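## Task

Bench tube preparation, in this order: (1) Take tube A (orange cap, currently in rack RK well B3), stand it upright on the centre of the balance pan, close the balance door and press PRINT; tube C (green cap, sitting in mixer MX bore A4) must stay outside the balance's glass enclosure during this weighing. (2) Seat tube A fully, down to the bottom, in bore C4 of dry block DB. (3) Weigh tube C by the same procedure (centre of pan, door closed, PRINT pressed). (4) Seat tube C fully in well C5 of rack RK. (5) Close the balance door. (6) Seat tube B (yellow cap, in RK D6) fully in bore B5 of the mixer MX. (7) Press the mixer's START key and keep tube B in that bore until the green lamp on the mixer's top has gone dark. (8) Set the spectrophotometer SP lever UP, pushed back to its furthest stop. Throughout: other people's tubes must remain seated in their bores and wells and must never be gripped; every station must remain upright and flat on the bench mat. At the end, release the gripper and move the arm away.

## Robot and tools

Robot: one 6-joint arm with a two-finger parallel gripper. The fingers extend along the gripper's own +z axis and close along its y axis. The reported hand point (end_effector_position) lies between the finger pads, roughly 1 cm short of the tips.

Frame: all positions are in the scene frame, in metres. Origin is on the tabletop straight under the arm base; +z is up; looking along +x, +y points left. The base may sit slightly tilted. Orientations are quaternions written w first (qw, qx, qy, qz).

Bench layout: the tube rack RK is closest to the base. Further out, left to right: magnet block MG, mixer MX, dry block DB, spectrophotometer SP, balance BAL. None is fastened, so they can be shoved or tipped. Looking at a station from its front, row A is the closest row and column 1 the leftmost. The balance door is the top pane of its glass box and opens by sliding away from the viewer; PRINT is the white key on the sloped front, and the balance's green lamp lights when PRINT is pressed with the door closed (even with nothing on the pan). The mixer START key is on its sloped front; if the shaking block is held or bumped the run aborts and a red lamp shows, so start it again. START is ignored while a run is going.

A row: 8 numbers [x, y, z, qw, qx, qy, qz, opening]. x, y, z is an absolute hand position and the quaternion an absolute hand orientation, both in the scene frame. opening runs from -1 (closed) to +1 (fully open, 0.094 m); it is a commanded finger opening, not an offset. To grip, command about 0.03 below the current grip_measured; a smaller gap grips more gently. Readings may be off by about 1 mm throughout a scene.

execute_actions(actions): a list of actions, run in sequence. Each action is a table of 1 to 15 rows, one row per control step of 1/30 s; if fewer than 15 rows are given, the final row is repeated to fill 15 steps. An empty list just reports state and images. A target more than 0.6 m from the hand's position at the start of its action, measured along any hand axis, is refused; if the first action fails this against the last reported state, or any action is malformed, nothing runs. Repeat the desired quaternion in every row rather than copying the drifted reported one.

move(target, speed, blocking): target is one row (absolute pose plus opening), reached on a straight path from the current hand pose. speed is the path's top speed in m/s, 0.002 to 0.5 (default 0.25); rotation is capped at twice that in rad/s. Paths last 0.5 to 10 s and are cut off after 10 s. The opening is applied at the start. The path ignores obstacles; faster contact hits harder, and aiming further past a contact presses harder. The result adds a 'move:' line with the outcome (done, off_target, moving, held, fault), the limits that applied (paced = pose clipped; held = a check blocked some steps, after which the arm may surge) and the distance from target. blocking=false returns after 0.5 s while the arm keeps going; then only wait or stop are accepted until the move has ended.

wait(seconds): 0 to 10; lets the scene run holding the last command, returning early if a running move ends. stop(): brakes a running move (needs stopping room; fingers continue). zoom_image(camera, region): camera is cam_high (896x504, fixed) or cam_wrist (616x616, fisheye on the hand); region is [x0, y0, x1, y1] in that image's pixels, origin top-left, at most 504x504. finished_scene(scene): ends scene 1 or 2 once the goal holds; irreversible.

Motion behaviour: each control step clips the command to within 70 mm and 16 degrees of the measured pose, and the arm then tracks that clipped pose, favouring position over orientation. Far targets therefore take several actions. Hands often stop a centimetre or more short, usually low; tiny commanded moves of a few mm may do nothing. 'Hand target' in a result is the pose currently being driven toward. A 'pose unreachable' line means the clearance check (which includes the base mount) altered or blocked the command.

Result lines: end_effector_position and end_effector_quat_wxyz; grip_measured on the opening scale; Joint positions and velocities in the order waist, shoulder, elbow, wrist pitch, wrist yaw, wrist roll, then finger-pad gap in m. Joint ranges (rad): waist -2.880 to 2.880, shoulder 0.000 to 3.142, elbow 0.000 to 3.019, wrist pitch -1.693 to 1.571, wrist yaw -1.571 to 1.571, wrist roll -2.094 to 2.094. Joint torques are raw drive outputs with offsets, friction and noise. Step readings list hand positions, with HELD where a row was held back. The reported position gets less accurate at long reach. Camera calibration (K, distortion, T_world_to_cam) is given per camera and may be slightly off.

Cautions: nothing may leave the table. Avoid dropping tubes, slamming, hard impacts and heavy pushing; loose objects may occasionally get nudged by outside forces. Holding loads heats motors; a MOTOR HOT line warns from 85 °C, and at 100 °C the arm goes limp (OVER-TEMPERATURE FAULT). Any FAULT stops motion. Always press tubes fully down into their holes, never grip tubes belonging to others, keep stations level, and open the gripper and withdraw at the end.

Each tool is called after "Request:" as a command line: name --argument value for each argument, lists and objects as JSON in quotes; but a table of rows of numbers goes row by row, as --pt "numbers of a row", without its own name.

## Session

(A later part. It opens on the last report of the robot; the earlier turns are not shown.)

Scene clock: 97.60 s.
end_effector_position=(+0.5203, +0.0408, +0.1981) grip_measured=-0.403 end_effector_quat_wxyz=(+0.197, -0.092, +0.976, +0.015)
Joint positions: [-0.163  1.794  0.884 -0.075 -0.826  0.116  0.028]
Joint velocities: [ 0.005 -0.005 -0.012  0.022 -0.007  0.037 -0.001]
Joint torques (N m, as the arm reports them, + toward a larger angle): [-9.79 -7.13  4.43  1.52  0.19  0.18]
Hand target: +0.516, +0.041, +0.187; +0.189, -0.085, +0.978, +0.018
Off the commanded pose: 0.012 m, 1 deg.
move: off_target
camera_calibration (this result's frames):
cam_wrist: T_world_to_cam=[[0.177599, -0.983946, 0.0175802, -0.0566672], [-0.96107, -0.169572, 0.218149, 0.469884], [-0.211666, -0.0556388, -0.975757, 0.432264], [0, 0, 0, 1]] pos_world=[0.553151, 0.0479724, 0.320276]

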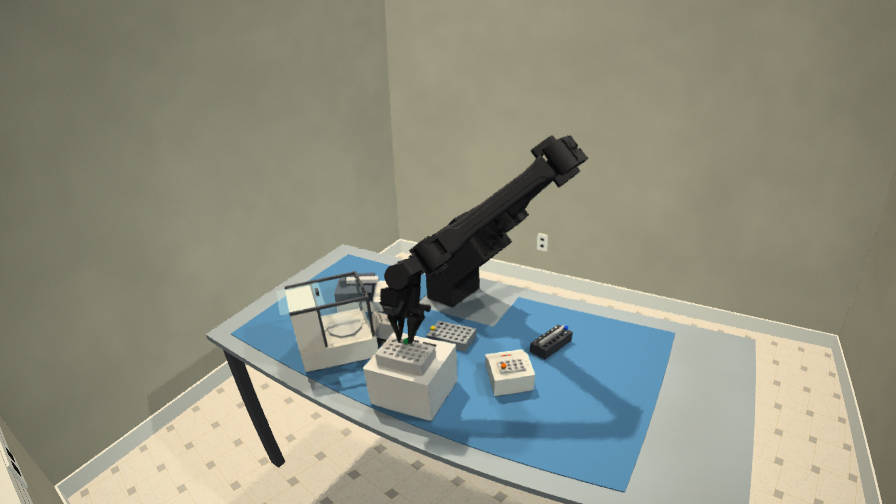

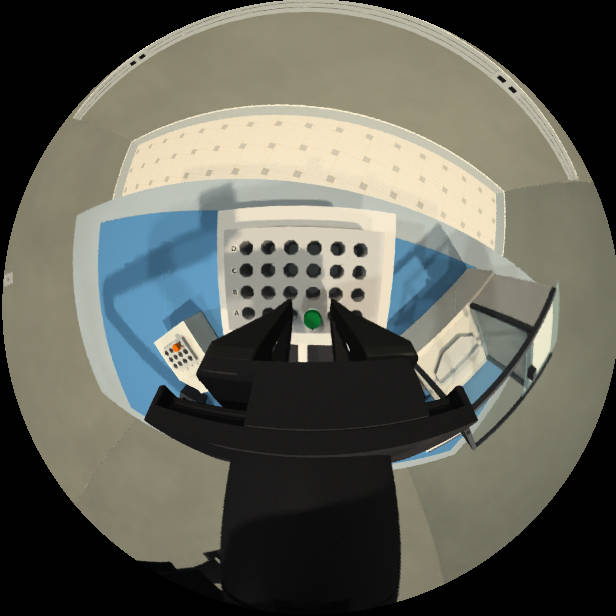

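Request:
move --target '[0.508,0.037,0.178,0.189,-0.0855,0.978,0.0166,-0.4]' --speed 0.03

Scene clock: 99.80 s.
end_effector_position=(+0.5127, +0.0366, +0.1895) grip_measured=-0.403 end_effector_quat_wxyz=(+0.197, -0.091, +0.976, +0.014)
Joint positions: [-0.156  1.804  0.858 -0.033 -0.82   0.126  0.028]
Joint velocities: [-0.005 -0.005 -0.002  0.002  0.051 -0.037 -0.001]
Joint torques (N m, as the arm reports them, + toward a larger angle): [-8.96 -7.36  4.21  1.67  0.2   0.19]
Hand target: +0.508, +0.037, +0.178; +0.189, -0.086, +0.978, +0.017
Off the commanded pose: 0.012 m, 1 deg.
move: off_target
camera_calibration (this result's frames):
cam_wrist: T_world_to_cam=[[0.175532, -0.984291, 0.0189598, -0.0584604], [-0.961578, -0.167288, 0.217676, 0.464078], [-0.211085, -0.0564405, -0.975837, 0.421794], [0, 0, 0, 1]] pos_world=[0.545543, 0.043899, 0.311692]

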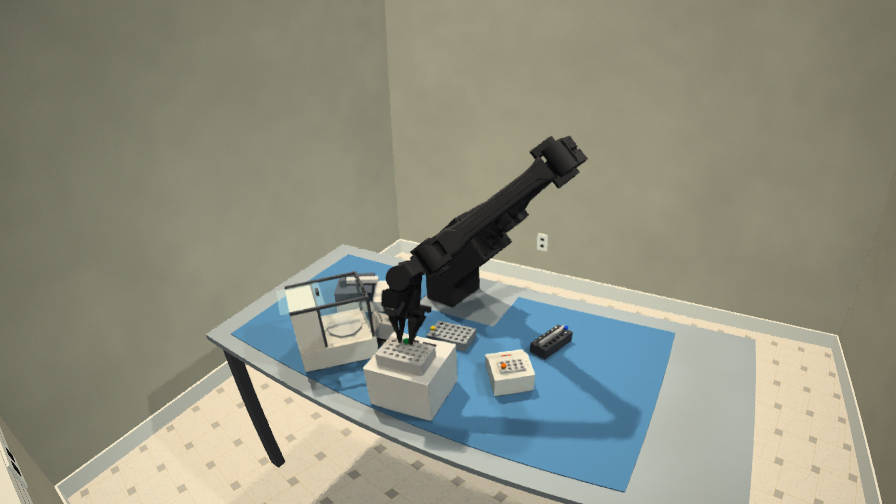

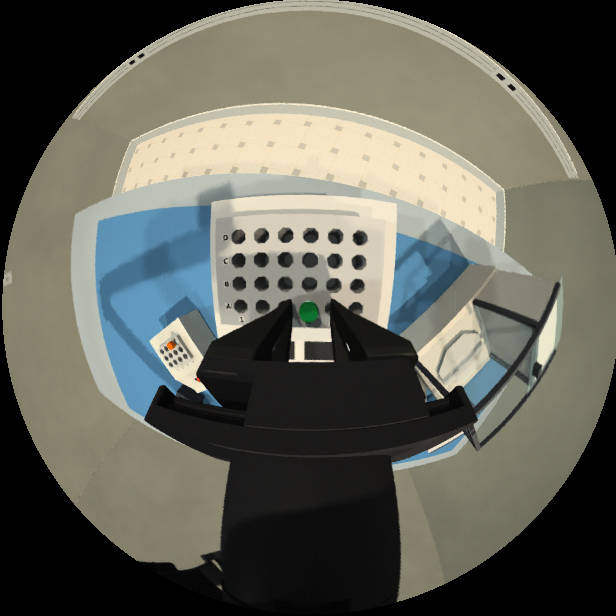

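Request:
execute_actions --actions '[[[0.508,0.039,0.1785,0.189,-0.0855,0.978,0.022,-0.5],[0.508,0.039,0.1785,0.189,-0.0855,0.978,0.022,-0.56],[0.508,0.039,0.1785,0.189,-0.0855,0.978,0.022,-0.62],[0.508,0.039,0.1785,0.189,-0.0855,0.978,0.022,-0.66],[0.508,0.039,0.1785,0.189,-0.0855,0.978,0.022,-0.69],[0.508,0.039,0.1785,0.189,-0.0855,0.978,0.022,-0.71],[0.508,0.039,0.1785,0.189,-0.0855,0.978,0.022,-0.73],[0.508,0.039,0.1785,0.189,-0.0855,0.978,0.022,-0.745],[0.508,0.039,0.1785,0.189,-0.0855,0.978,0.022,-0.76],[0.508,0.039,0.1785,0.189,-0.0855,0.978,0.022,-0.775],[0.508,0.039,0.1785,0.189,-0.0855,0.978,0.022,-0.785]]]'

Request:
move --target '[0.523,0.041,0.245,0.197,-0.09,0.976,0.018,-0.785]' --speed 0.04

Scene clock: 100.67 s.
end_effector_position=(+0.5128, +0.0380, +0.1894) grip_measured=-0.770 end_effector_quat_wxyz=(+0.197, -0.090, +0.976, +0.018)
Joint positions: [-0.156  1.804  0.858 -0.031 -0.827  0.131  0.011]
Joint velocities: [-0.005  0.005  0.002 -0.007  0.051  0.051  0.   ]
Joint torques (N m, as the arm reports them, + toward a larger angle): [-8.74 -7.29  4.16  1.66  0.05  0.18]
Hand target: +0.508, +0.039, +0.178; +0.189, -0.086, +0.978, +0.022
Off the commanded pose: 0.012 m, 1 deg.
Step readings (end_effector_position):
0: (+0.5128, +0.0367, +0.1895)
1: (+0.5127, +0.0371, +0.1895)
2: (+0.5126, +0.0374, +0.1895)
4: (+0.5127, +0.0376, +0.1895)
8: (+0.5127, +0.0378, +0.1895)
15: end_effector_position above
camera_calibration (this result's frames):
cam_wrist: T_world_to_cam=[[0.175708, -0.984374, 0.0116371, -0.0558528], [-0.961355, -0.16903, 0.217312, 0.464346], [-0.211949, -0.0493709, -0.976033, 0.422055], [0, 0, 0, 1]] pos_world=[0.545669, 0.0443458, 0.311681]

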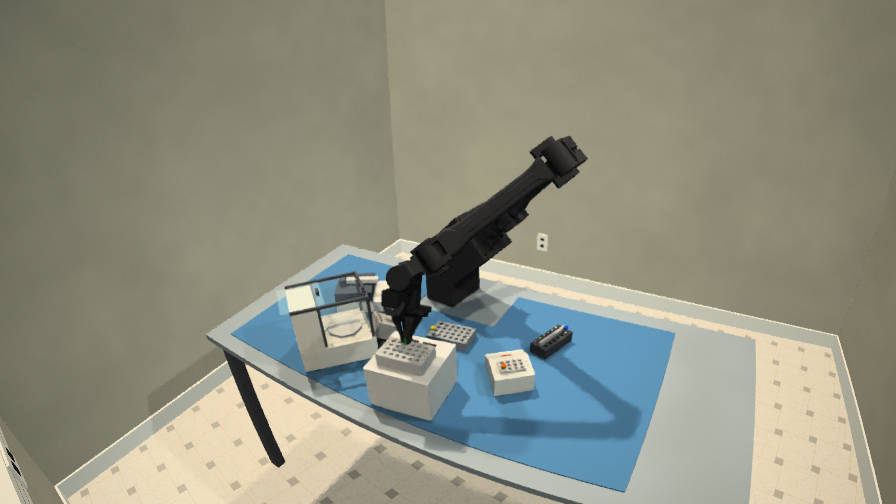

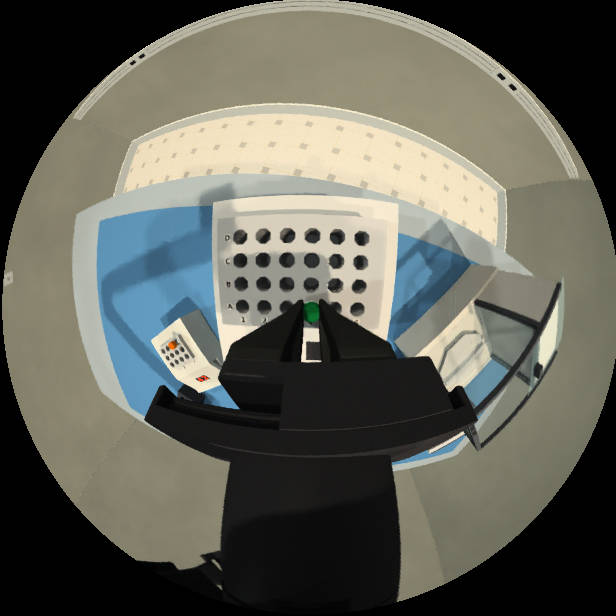

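Scene clock: 102.47 s.
end_effector_position=(+0.5072, +0.0351, +0.2322) grip_measured=-0.770 end_effector_quat_wxyz=(+0.185, -0.073, +0.980, +0.019)
Joint positions: [-0.231  1.738  0.892 -0.242 -0.866  0.041  0.011]
Joint velocities: [-0.005 -0.005 -0.017 -0.012 -0.037  0.037 -0.   ]
Joint torques (N m, as the arm reports them, + toward a larger angle): [-10.73  -8.54   8.25   0.31  -0.01  -0.19]
Hand target: +0.522, +0.041, +0.246; +0.197, -0.090, +0.976, +0.017
Off the commanded pose: 0.021 m, 2 deg.
move: off_target
camera_calibration (this result's frames):
cam_wrist: T_world_to_cam=[[0.142569, -0.989785, -0.000167891, -0.0385032], [-0.960526, -0.138396, 0.241321, 0.442176], [-0.238879, -0.0342436, -0.970445, 0.474332], [0, 0, 0, 1]] pos_world=[0.543519, 0.0393282, 0.3536]

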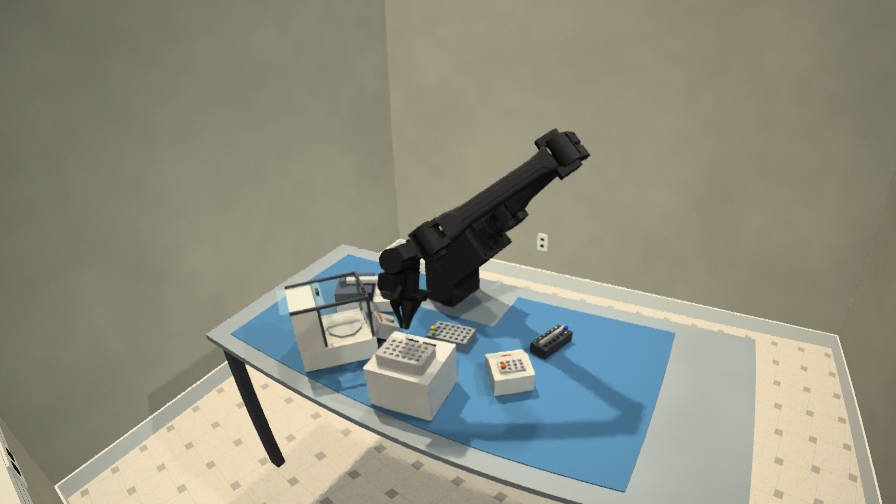

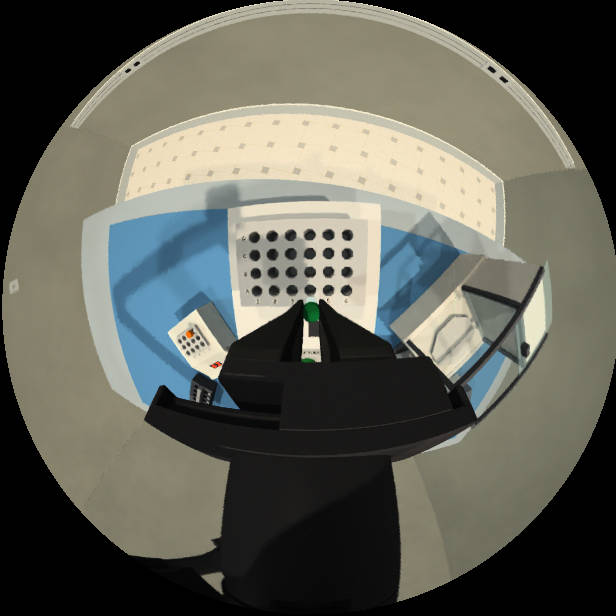

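Request:
move --target '[0.49,-0.06,0.32,0.19,0.1,0.976,-0.02,-0.785]'

Request:
move --target '[0.44,-0.268,0.315,0.183,0.308,0.932,-0.06,-0.785]'

Request:
move --target '[0.44,-0.27,0.19,0.183,0.308,0.932,-0.06,-0.785]' --speed 0.12

Request:
move --target '[0.436,-0.267,0.138,0.183,0.308,0.932,-0.06,-0.785]' --speed 0.05

Request:
zoom_image --camera "cam_wrist" --region '[230,190,410,370]'

Scene clock: 104.10 s.
end_effector_position=(+0.4770, -0.0618, +0.3164) grip_measured=-0.770 end_effector_quat_wxyz=(+0.188, +0.113, +0.975, -0.020)
Joint positions: [-0.492  1.751  0.957 -0.561 -0.807  0.03   0.011]
Joint velocities: [ 0.005  0.005 -0.012 -0.022  0.007  0.007 -0.   ]
Joint torques (N m, as the arm reports them, + toward a larger angle): [-9.68 -5.73  9.98  0.51  0.11 -0.17]
Hand target: +0.490, -0.062, +0.321; +0.190, +0.100, +0.976, -0.024
Off the commanded pose: 0.014 m, 1 deg.
move: off_target
camera_calibration (this result's frames):
cam_wrist: T_world_to_cam=[[-0.235264, -0.9719, 0.00780356, 0.0487291], [-0.944493, 0.230509, 0.234092, 0.396833], [-0.229313, 0.0477029, -0.972183, 0.54649], [0, 0, 0, 1]] pos_world=[0.511587, -0.0701829, 0.438013]

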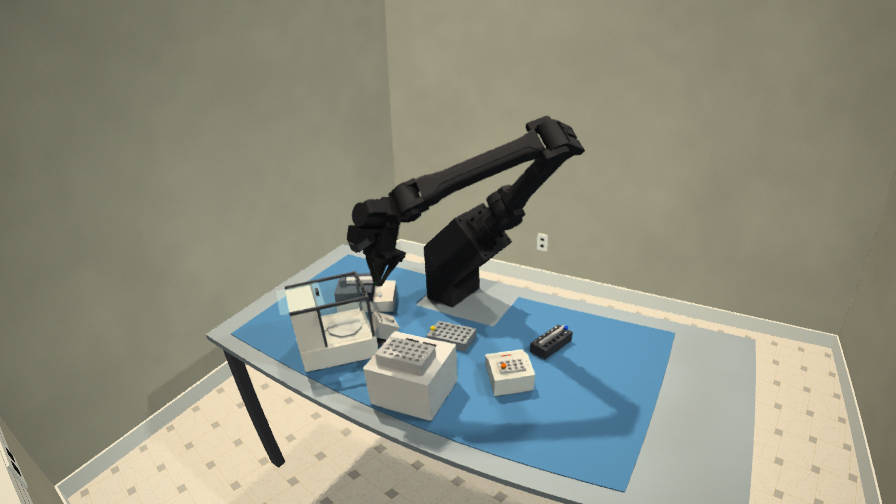

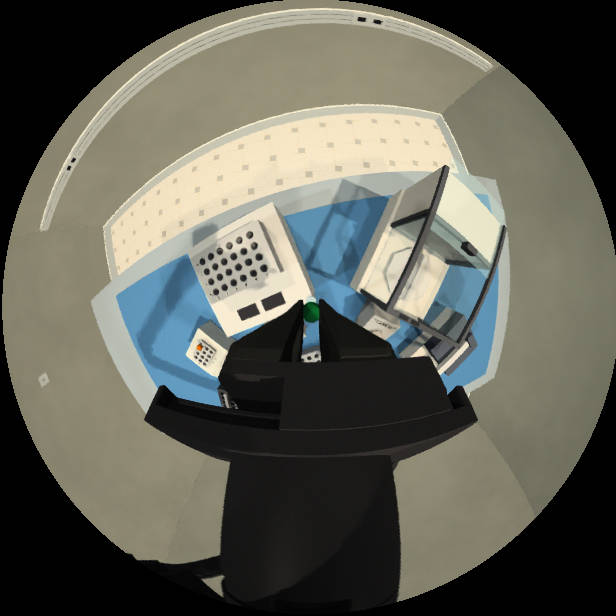

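Scene clock: 105.40 s.
end_effector_position=(+0.4239, -0.2676, +0.3057) grip_measured=-0.770 end_effector_quat_wxyz=(+0.175, +0.309, +0.933, -0.061)
Joint positions: [-0.748  2.153  1.118 -0.573 -0.67   0.05   0.011]
Joint velocities: [ 0.015  0.005  0.007 -0.017 -0.051  0.066  0.   ]
Joint torques (N m, as the arm reports them, + toward a larger angle): [-9.84 -9.75 10.88  0.45  0.14  0.19]
Hand target: +0.439, -0.271, +0.316; +0.183, +0.308, +0.931, -0.064
Off the commanded pose: 0.019 m, 1 deg.
move: off_target
camera_calibration (this result's frames):
cam_wrist: T_world_to_cam=[[-0.604426, -0.796508, 0.0156233, 0.0373339], [-0.770872, 0.589697, 0.24086, 0.417146], [-0.20106, 0.133539, -0.970434, 0.54419], [0, 0, 0, 1]] pos_world=[0.453547, -0.288924, 0.427044]

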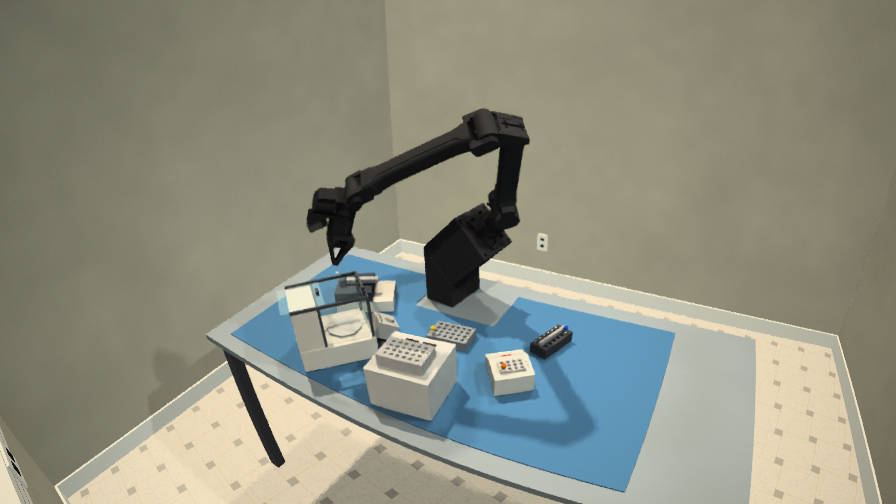

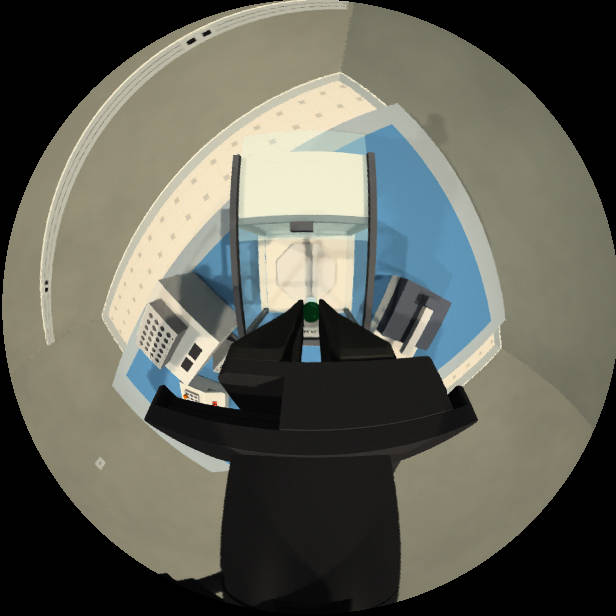

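Scene clock: 106.80 s.
end_effector_position=(+0.4436, -0.2698, +0.1977) grip_measured=-0.770 end_effector_quat_wxyz=(+0.187, +0.301, +0.933, -0.059)
Joint positions: [-0.586  2.304  1.055 -0.198 -0.674  0.264  0.011]
Joint velocities: [-0.005 -0.005 -0.022 -0.007 -0.022  0.037 -0.   ]
Joint torques (N m, as the arm reports them, + toward a larger angle): [-10.42 -10.23   5.2    1.69   0.19   0.21]
Hand target: +0.441, -0.269, +0.189; +0.183, +0.308, +0.932, -0.057
Off the commanded pose: 0.009 m, 1 deg.
move: done
camera_calibration (this result's frames):
cam_wrist: T_world_to_cam=[[-0.590519, -0.806984, 0.00798972, 0.0417514], [-0.786187, 0.57748, 0.220061, 0.46719], [-0.1822, 0.123669, -0.975453, 0.433671], [0, 0, 0, 1]] pos_world=[0.470969, -0.289732, 0.319882]

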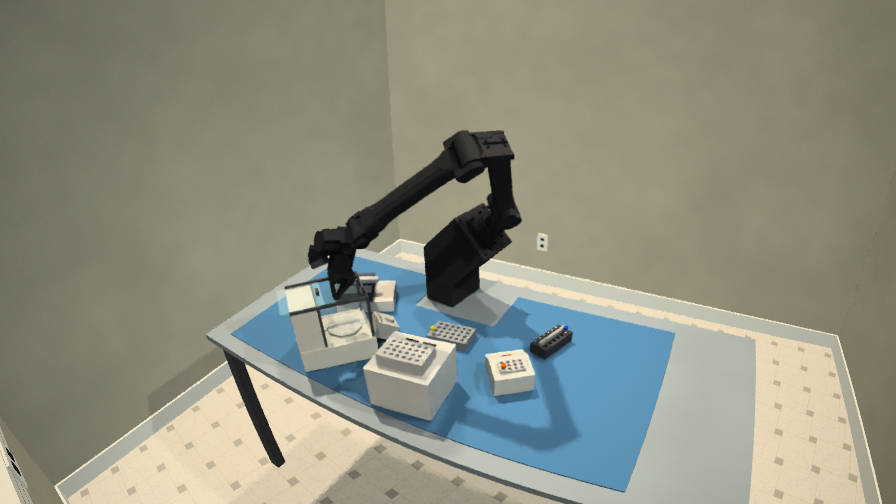

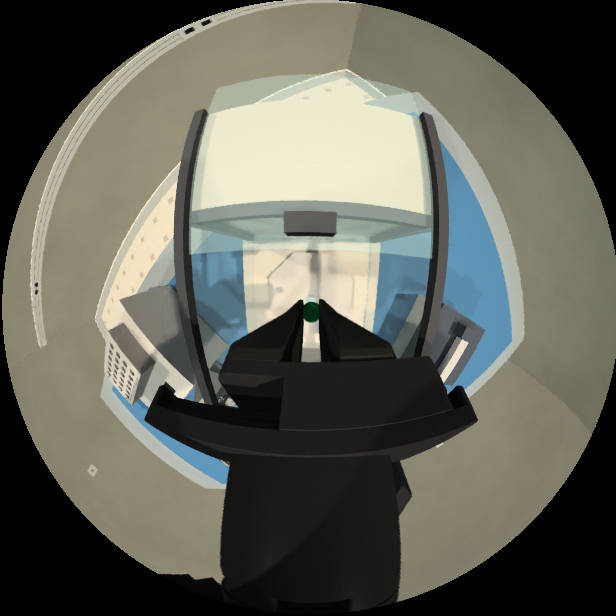

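Scene clock: 108.37 s.
end_effector_position=(+0.4416, -0.2682, +0.1493) grip_measured=-0.770 end_effector_quat_wxyz=(+0.190, +0.302, +0.932, -0.060)
Joint positions: [-0.513  2.379  1.027 -0.032 -0.661  0.361  0.011]
Joint velocities: [-0.005 -0.015  0.007  0.007 -0.022  0.081 -0.   ]
Joint torques (N m, as the arm reports them, + toward a larger angle): [-9.37 -9.71  4.24  1.99  0.27  0.21]
Hand target: +0.436, -0.267, +0.137; +0.183, +0.308, +0.932, -0.059
Off the commanded pose: 0.013 m, 1 deg.
move: off_target
camera_calibration (this result's frames):
cam_wrist: T_world_to_cam=[[-0.591823, -0.806043, 0.00633101, 0.0432639], [-0.786585, 0.579217, 0.21399, 0.476922], [-0.176152, 0.121664, -0.976815, 0.382847], [0, 0, 0, 1]] pos_world=[0.468184, -0.287948, 0.271641]

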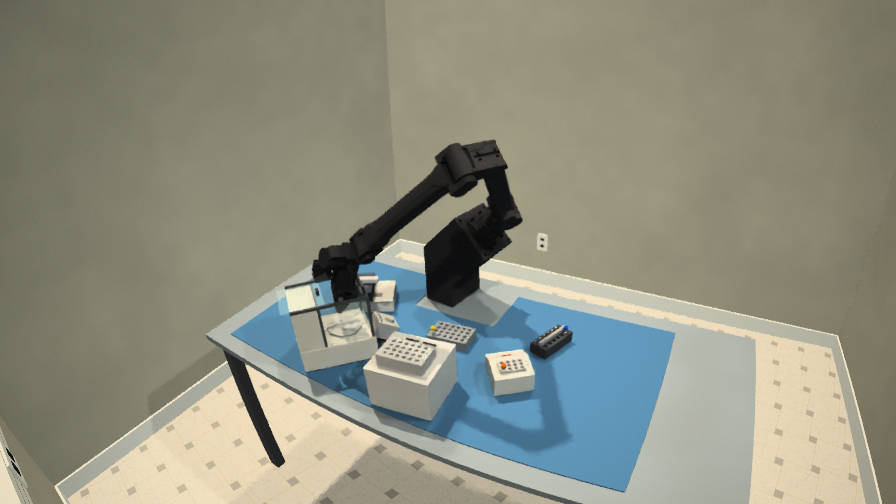

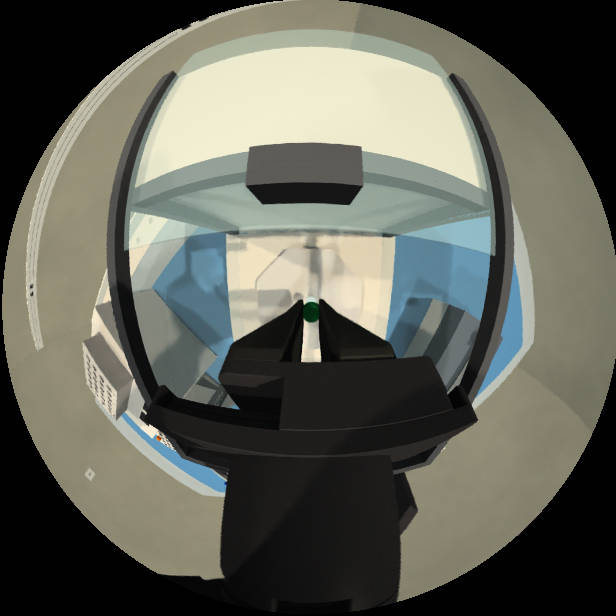

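Region (230, 190, 410, 370) of cam_wrist's 616x616 image, scaled by 2.800, with more detail than that image has.

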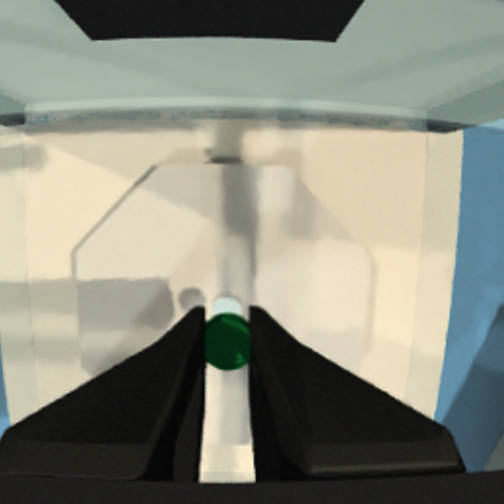

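Request:
move --target '[0.435,-0.266,0.119,0.181,0.308,0.932,-0.06,-0.785]' --speed 0.02

Scene clock: 110.33 s.
end_effector_position=(+0.4435, -0.2686, +0.1353) grip_measured=-0.770 end_effector_quat_wxyz=(+0.193, +0.301, +0.932, -0.061)
Joint positions: [-0.49   2.404  1.027  0.018 -0.654  0.394  0.011]
Joint velocities: [-0.005  0.005  0.007  0.007  0.007 -0.051 -0.001]
Joint torques (N m, as the arm reports them, + toward a larger angle): [-9.47 -9.27  3.64  1.65  0.25  0.2 ]
Hand target: +0.435, -0.266, +0.119; +0.181, +0.308, +0.932, -0.060
Off the commanded pose: 0.019 m, 2 deg.
move: off_target
camera_calibration (this result's frames):
cam_wrist: T_world_to_cam=[[-0.591583, -0.806211, 0.00722395, 0.0439055], [-0.787716, 0.579875, 0.207961, 0.483127], [-0.171849, 0.117336, -0.978111, 0.366705], [0, 0, 0, 1]] pos_world=[0.469559, -0.287784, 0.257889]

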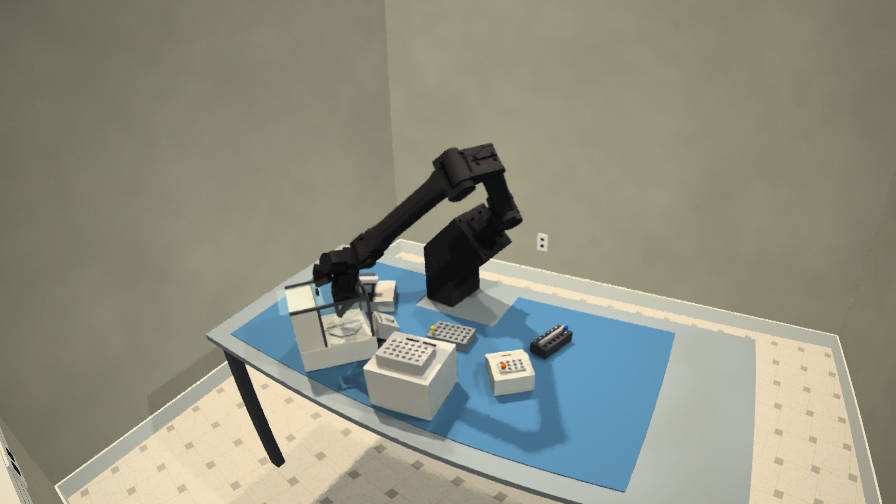

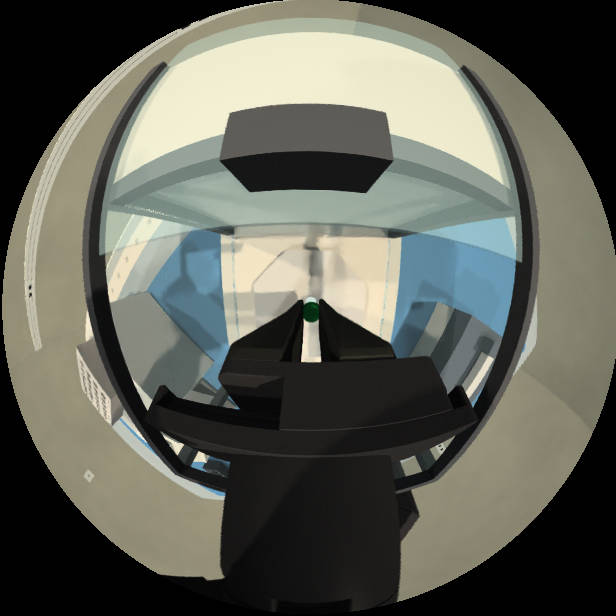

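Request:
execute_actions --actions '[[[0.441,-0.268,0.129,0.186,0.306,0.932,-0.06,-0.785],[0.441,-0.268,0.129,0.186,0.306,0.932,-0.06,-0.785],[0.441,-0.268,0.129,0.186,0.306,0.932,-0.06,-0.785],[0.441,-0.268,0.129,0.186,0.306,0.932,-0.06,-0.77],[0.441,-0.268,0.129,0.186,0.306,0.932,-0.06,-0.76],[0.441,-0.268,0.129,0.186,0.306,0.932,-0.06,-0.75],[0.441,-0.268,0.129,0.186,0.306,0.932,-0.06,-0.74],[0.441,-0.268,0.129,0.186,0.306,0.932,-0.06,-0.73],[0.441,-0.268,0.129,0.186,0.306,0.932,-0.06,-0.72],[0.441,-0.268,0.129,0.186,0.306,0.932,-0.06,-0.7],[0.441,-0.268,0.129,0.186,0.306,0.932,-0.06,-0.66],[0.441,-0.268,0.129,0.186,0.306,0.932,-0.06,-0.6],[0.441,-0.268,0.129,0.186,0.306,0.932,-0.06,-0.5],[0.441,-0.268,0.129,0.186,0.306,0.932,-0.06,-0.4]]]'

Request:
move --target '[0.452,-0.274,0.185,0.19,0.308,0.93,-0.062,-0.4]' --speed 0.08

Request:
move --target '[0.455,-0.276,0.275,0.19,0.308,0.93,-0.062,-0.4]' --speed 0.15

Request:
move --target '[0.50,-0.306,0.265,0.19,0.308,0.93,-0.062,-0.1]' --speed 0.15

Request:
move --target '[0.482,-0.30,0.216,0.19,0.308,0.93,-0.062,-0.1]' --speed 0.06

Scene clock: 111.67 s.
end_effector_position=(+0.4435, -0.2686, +0.1353) grip_measured=-0.414 end_effector_quat_wxyz=(+0.193, +0.302, +0.932, -0.061)
Joint positions: [-0.49   2.404  1.027  0.018 -0.654  0.395  0.028]
Joint velocities: [-0.005  0.005 -0.007  0.012 -0.095  0.051  0.021]
Joint torques (N m, as the arm reports them, + toward a larger angle): [-11.16 -10.4    4.56   0.8    0.19   0.07]
Hand target: +0.441, -0.268, +0.129; +0.186, +0.306, +0.932, -0.060
Off the commanded pose: 0.007 m, 1 deg.
Step readings (end_effector_position):
0: (+0.4435, -0.2686, +0.1353)
1: (+0.4435, -0.2686, +0.1353)
2: (+0.4435, -0.2686, +0.1353)
4: (+0.4435, -0.2686, +0.1353)
8: (+0.4435, -0.2686, +0.1353)
15: end_effector_position above
camera_calibration (this result's frames):
cam_wrist: T_world_to_cam=[[-0.592432, -0.805592, 0.00677057, 0.0445096], [-0.787161, 0.580626, 0.207968, 0.483082], [-0.171469, 0.117877, -0.978112, 0.366682], [0, 0, 0, 1]] pos_world=[0.469506, -0.287857, 0.257889]

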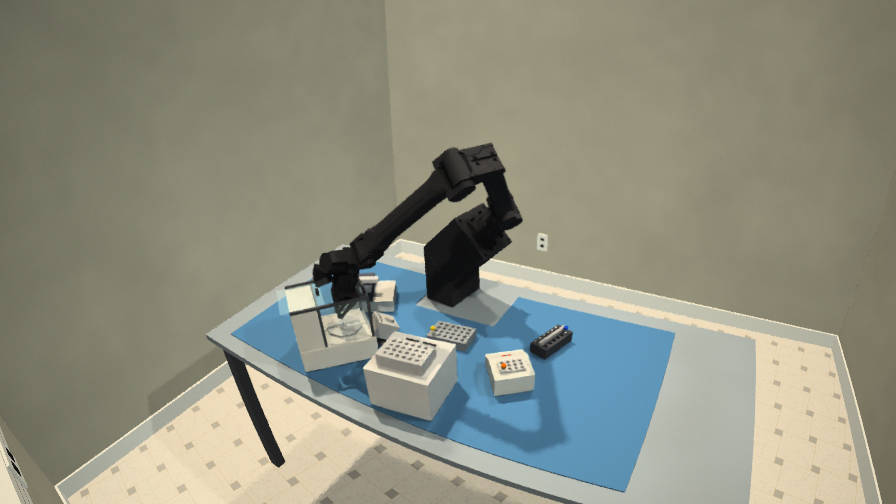

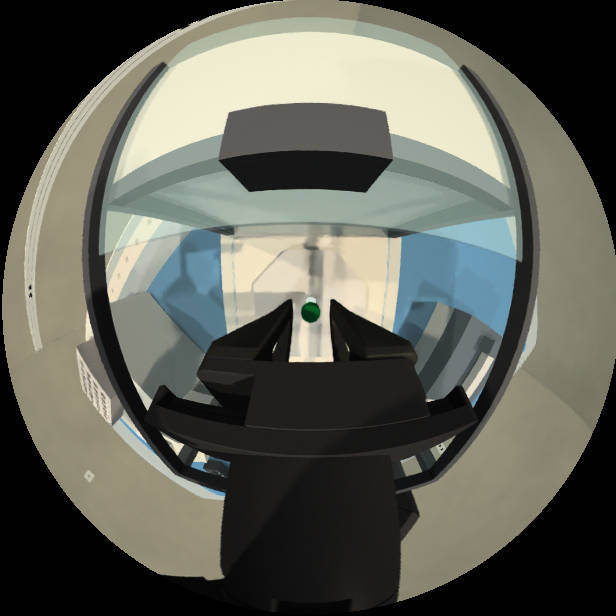

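Scene clock: 112.67 s.
end_effector_position=(+0.4376, -0.2712, +0.1760) grip_measured=-0.403 end_effector_quat_wxyz=(+0.181, +0.322, +0.927, -0.062)
Joint positions: [-0.558  2.337  1.043 -0.15  -0.657  0.329  0.028]
Joint velocities: [-0.005 -0.005 -0.012 -0.007  0.081 -0.051 -0.001]
Joint torques (N m, as the arm reports them, + toward a larger angle): [-11.54 -11.36   7.33   0.46   0.11  -0.13]
Hand target: +0.451, -0.274, +0.186; +0.190, +0.308, +0.930, -0.063
Off the commanded pose: 0.017 m, 2 deg.
move: off_target
camera_calibration (this result's frames):
cam_wrist: T_world_to_cam=[[-0.626017, -0.779773, 0.00752718, 0.0602402], [-0.757872, 0.610651, 0.229644, 0.462957], [-0.183667, 0.138056, -0.973246, 0.415651], [0, 0, 0, 1]] pos_world=[0.464914, -0.293114, 0.297762]

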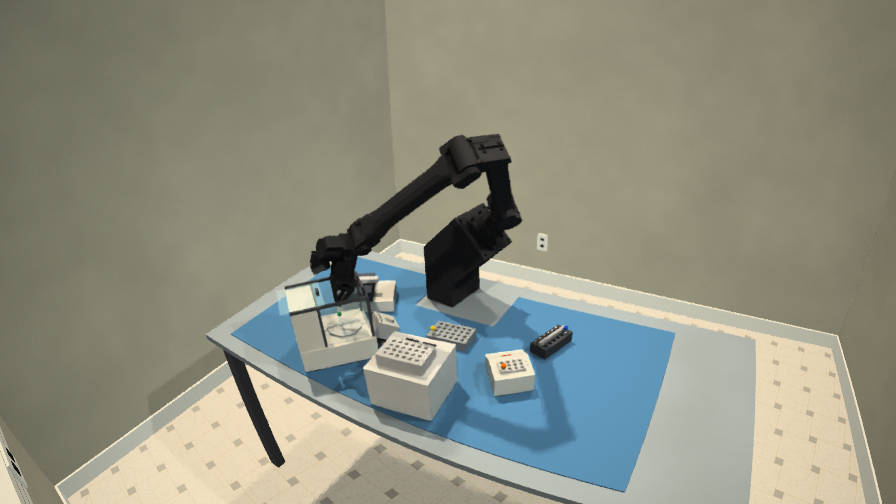

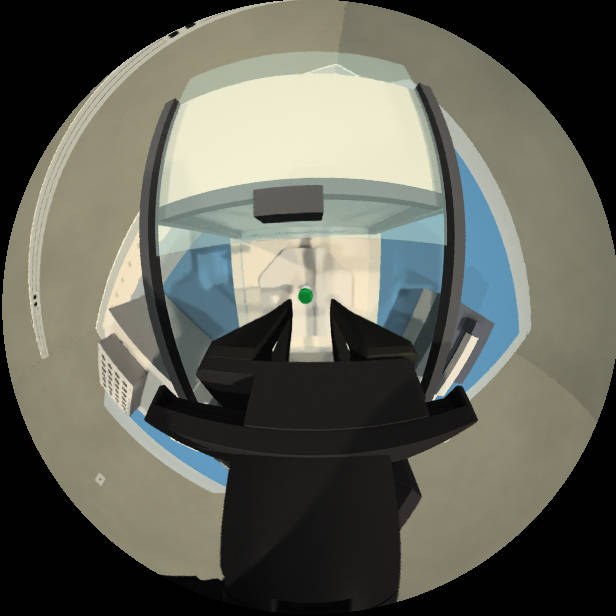

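Scene clock: 113.73 s.
end_effector_position=(+0.4415, -0.2726, +0.2667) grip_measured=-0.403 end_effector_quat_wxyz=(+0.183, +0.323, +0.927, -0.061)
Joint positions: [-0.682  2.214  1.113 -0.435 -0.668  0.177  0.028]
Joint velocities: [-0.005  0.005  0.002  0.002 -0.022 -0.066 -0.001]
Joint torques (N m, as the arm reports them, + toward a larger angle): [-11.07 -10.36   9.62   0.42   0.06  -0.21]
Hand target: +0.454, -0.276, +0.276; +0.190, +0.308, +0.930, -0.064
Off the commanded pose: 0.016 m, 2 deg.
move: off_target
camera_calibration (this result's frames):
cam_wrist: T_world_to_cam=[[-0.627086, -0.778932, 0.00532017, 0.0621735], [-0.757864, 0.611675, 0.226929, 0.447024], [-0.180016, 0.138272, -0.973897, 0.503481], [0, 0, 0, 1]] pos_world=[0.468406, -0.294622, 0.388566]

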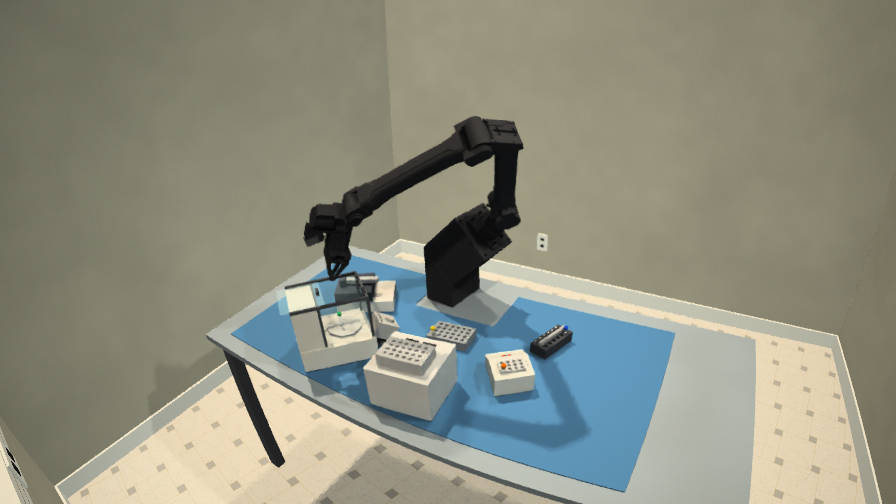

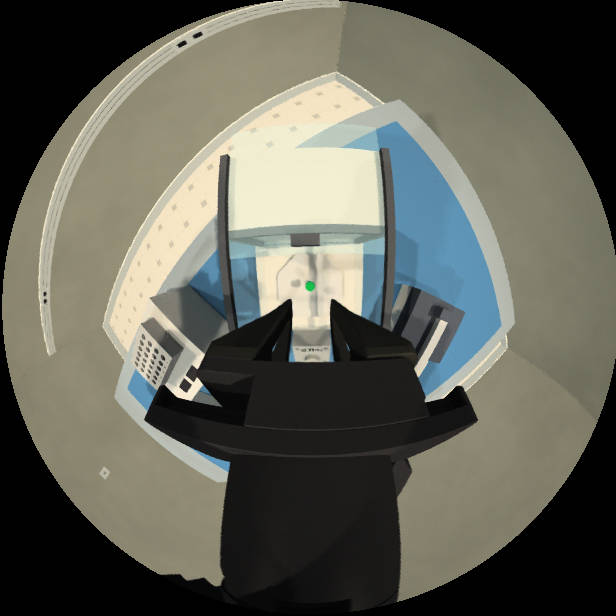

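Scene clock: 114.57 s.
end_effector_position=(+0.4869, -0.3046, +0.2688) grip_measured=-0.103 end_effector_quat_wxyz=(+0.193, +0.308, +0.929, -0.064)
Joint positions: [-0.67   2.314  1.276 -0.461 -0.671  0.181  0.042]
Joint velocities: [-0.005 -0.005 -0.002 -0.017  0.007 -0.022  0.   ]
Joint torques (N m, as the arm reports them, + toward a larger angle): [-10.45 -10.54  10.06   0.53   0.05   0.17]
Hand target: +0.500, -0.305, +0.265; +0.191, +0.308, +0.930, -0.062
Off the commanded pose: 0.014 m, 0 deg.
move: off_target
camera_calibration (this result's frames):
cam_wrist: T_world_to_cam=[[-0.603543, -0.797273, 0.00954969, 0.0475028], [-0.779024, 0.592196, 0.205976, 0.510509], [-0.169874, 0.116876, -0.97851, 0.507954], [0, 0, 0, 1]] pos_world=[0.512657, -0.323816, 0.391432]

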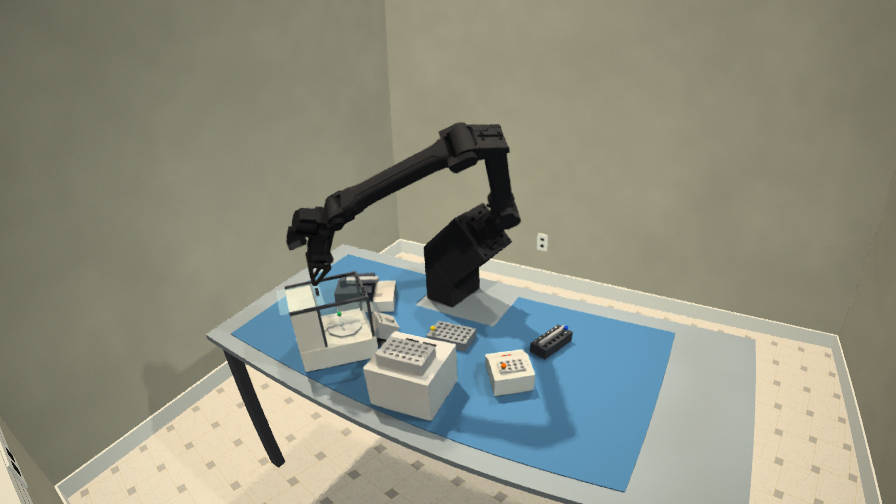

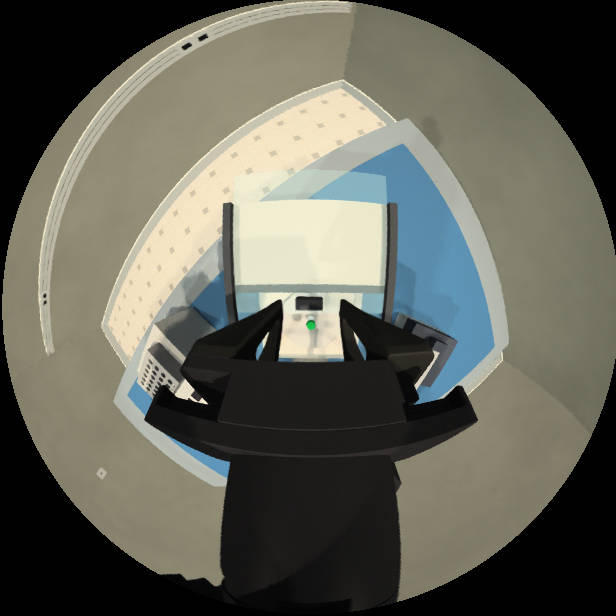

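Scene clock: 115.77 s.
end_effector_position=(+0.4860, -0.3010, +0.2309) grip_measured=-0.103 end_effector_quat_wxyz=(+0.199, +0.301, +0.930, -0.063)
Joint positions: [-0.621  2.347  1.225 -0.324 -0.671  0.239  0.042]
Joint velocities: [-0.015 -0.005  0.002 -0.022  0.022 -0.007  0.001]
Joint torques (N m, as the arm reports them, + toward a larger angle): [-10.76 -10.45   6.37   1.85   0.18   0.19]
Hand target: +0.482, -0.300, +0.216; +0.190, +0.308, +0.930, -0.061
Off the commanded pose: 0.015 m, 1 deg.
move: off_target
camera_calibration (this result's frames):
cam_wrist: T_world_to_cam=[[-0.59222, -0.805736, 0.00799748, 0.0424862], [-0.789262, 0.582054, 0.195647, 0.519761], [-0.162295, 0.109554, -0.980642, 0.464836], [0, 0, 0, 1]] pos_world=[0.51083, -0.319221, 0.353807]

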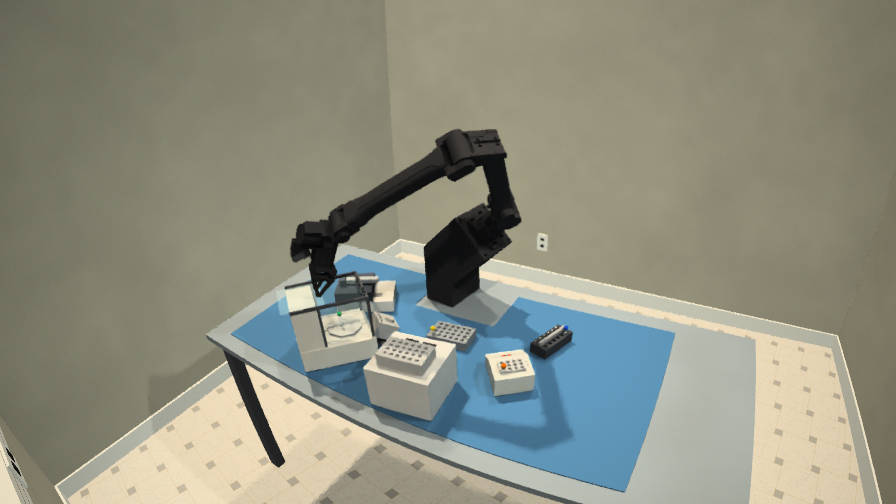

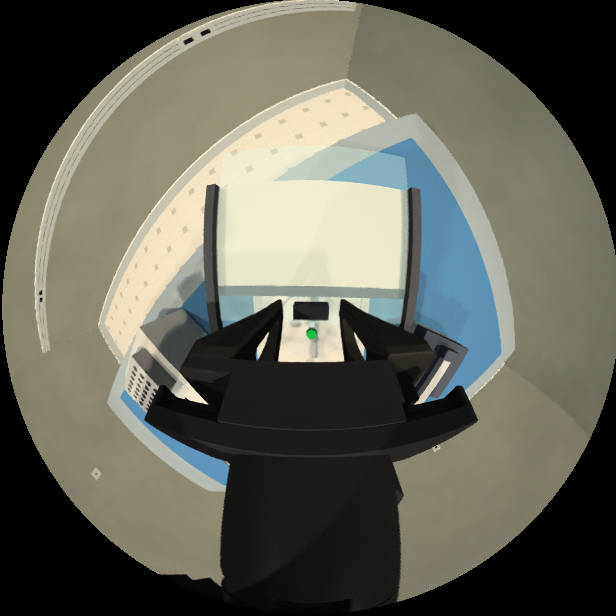

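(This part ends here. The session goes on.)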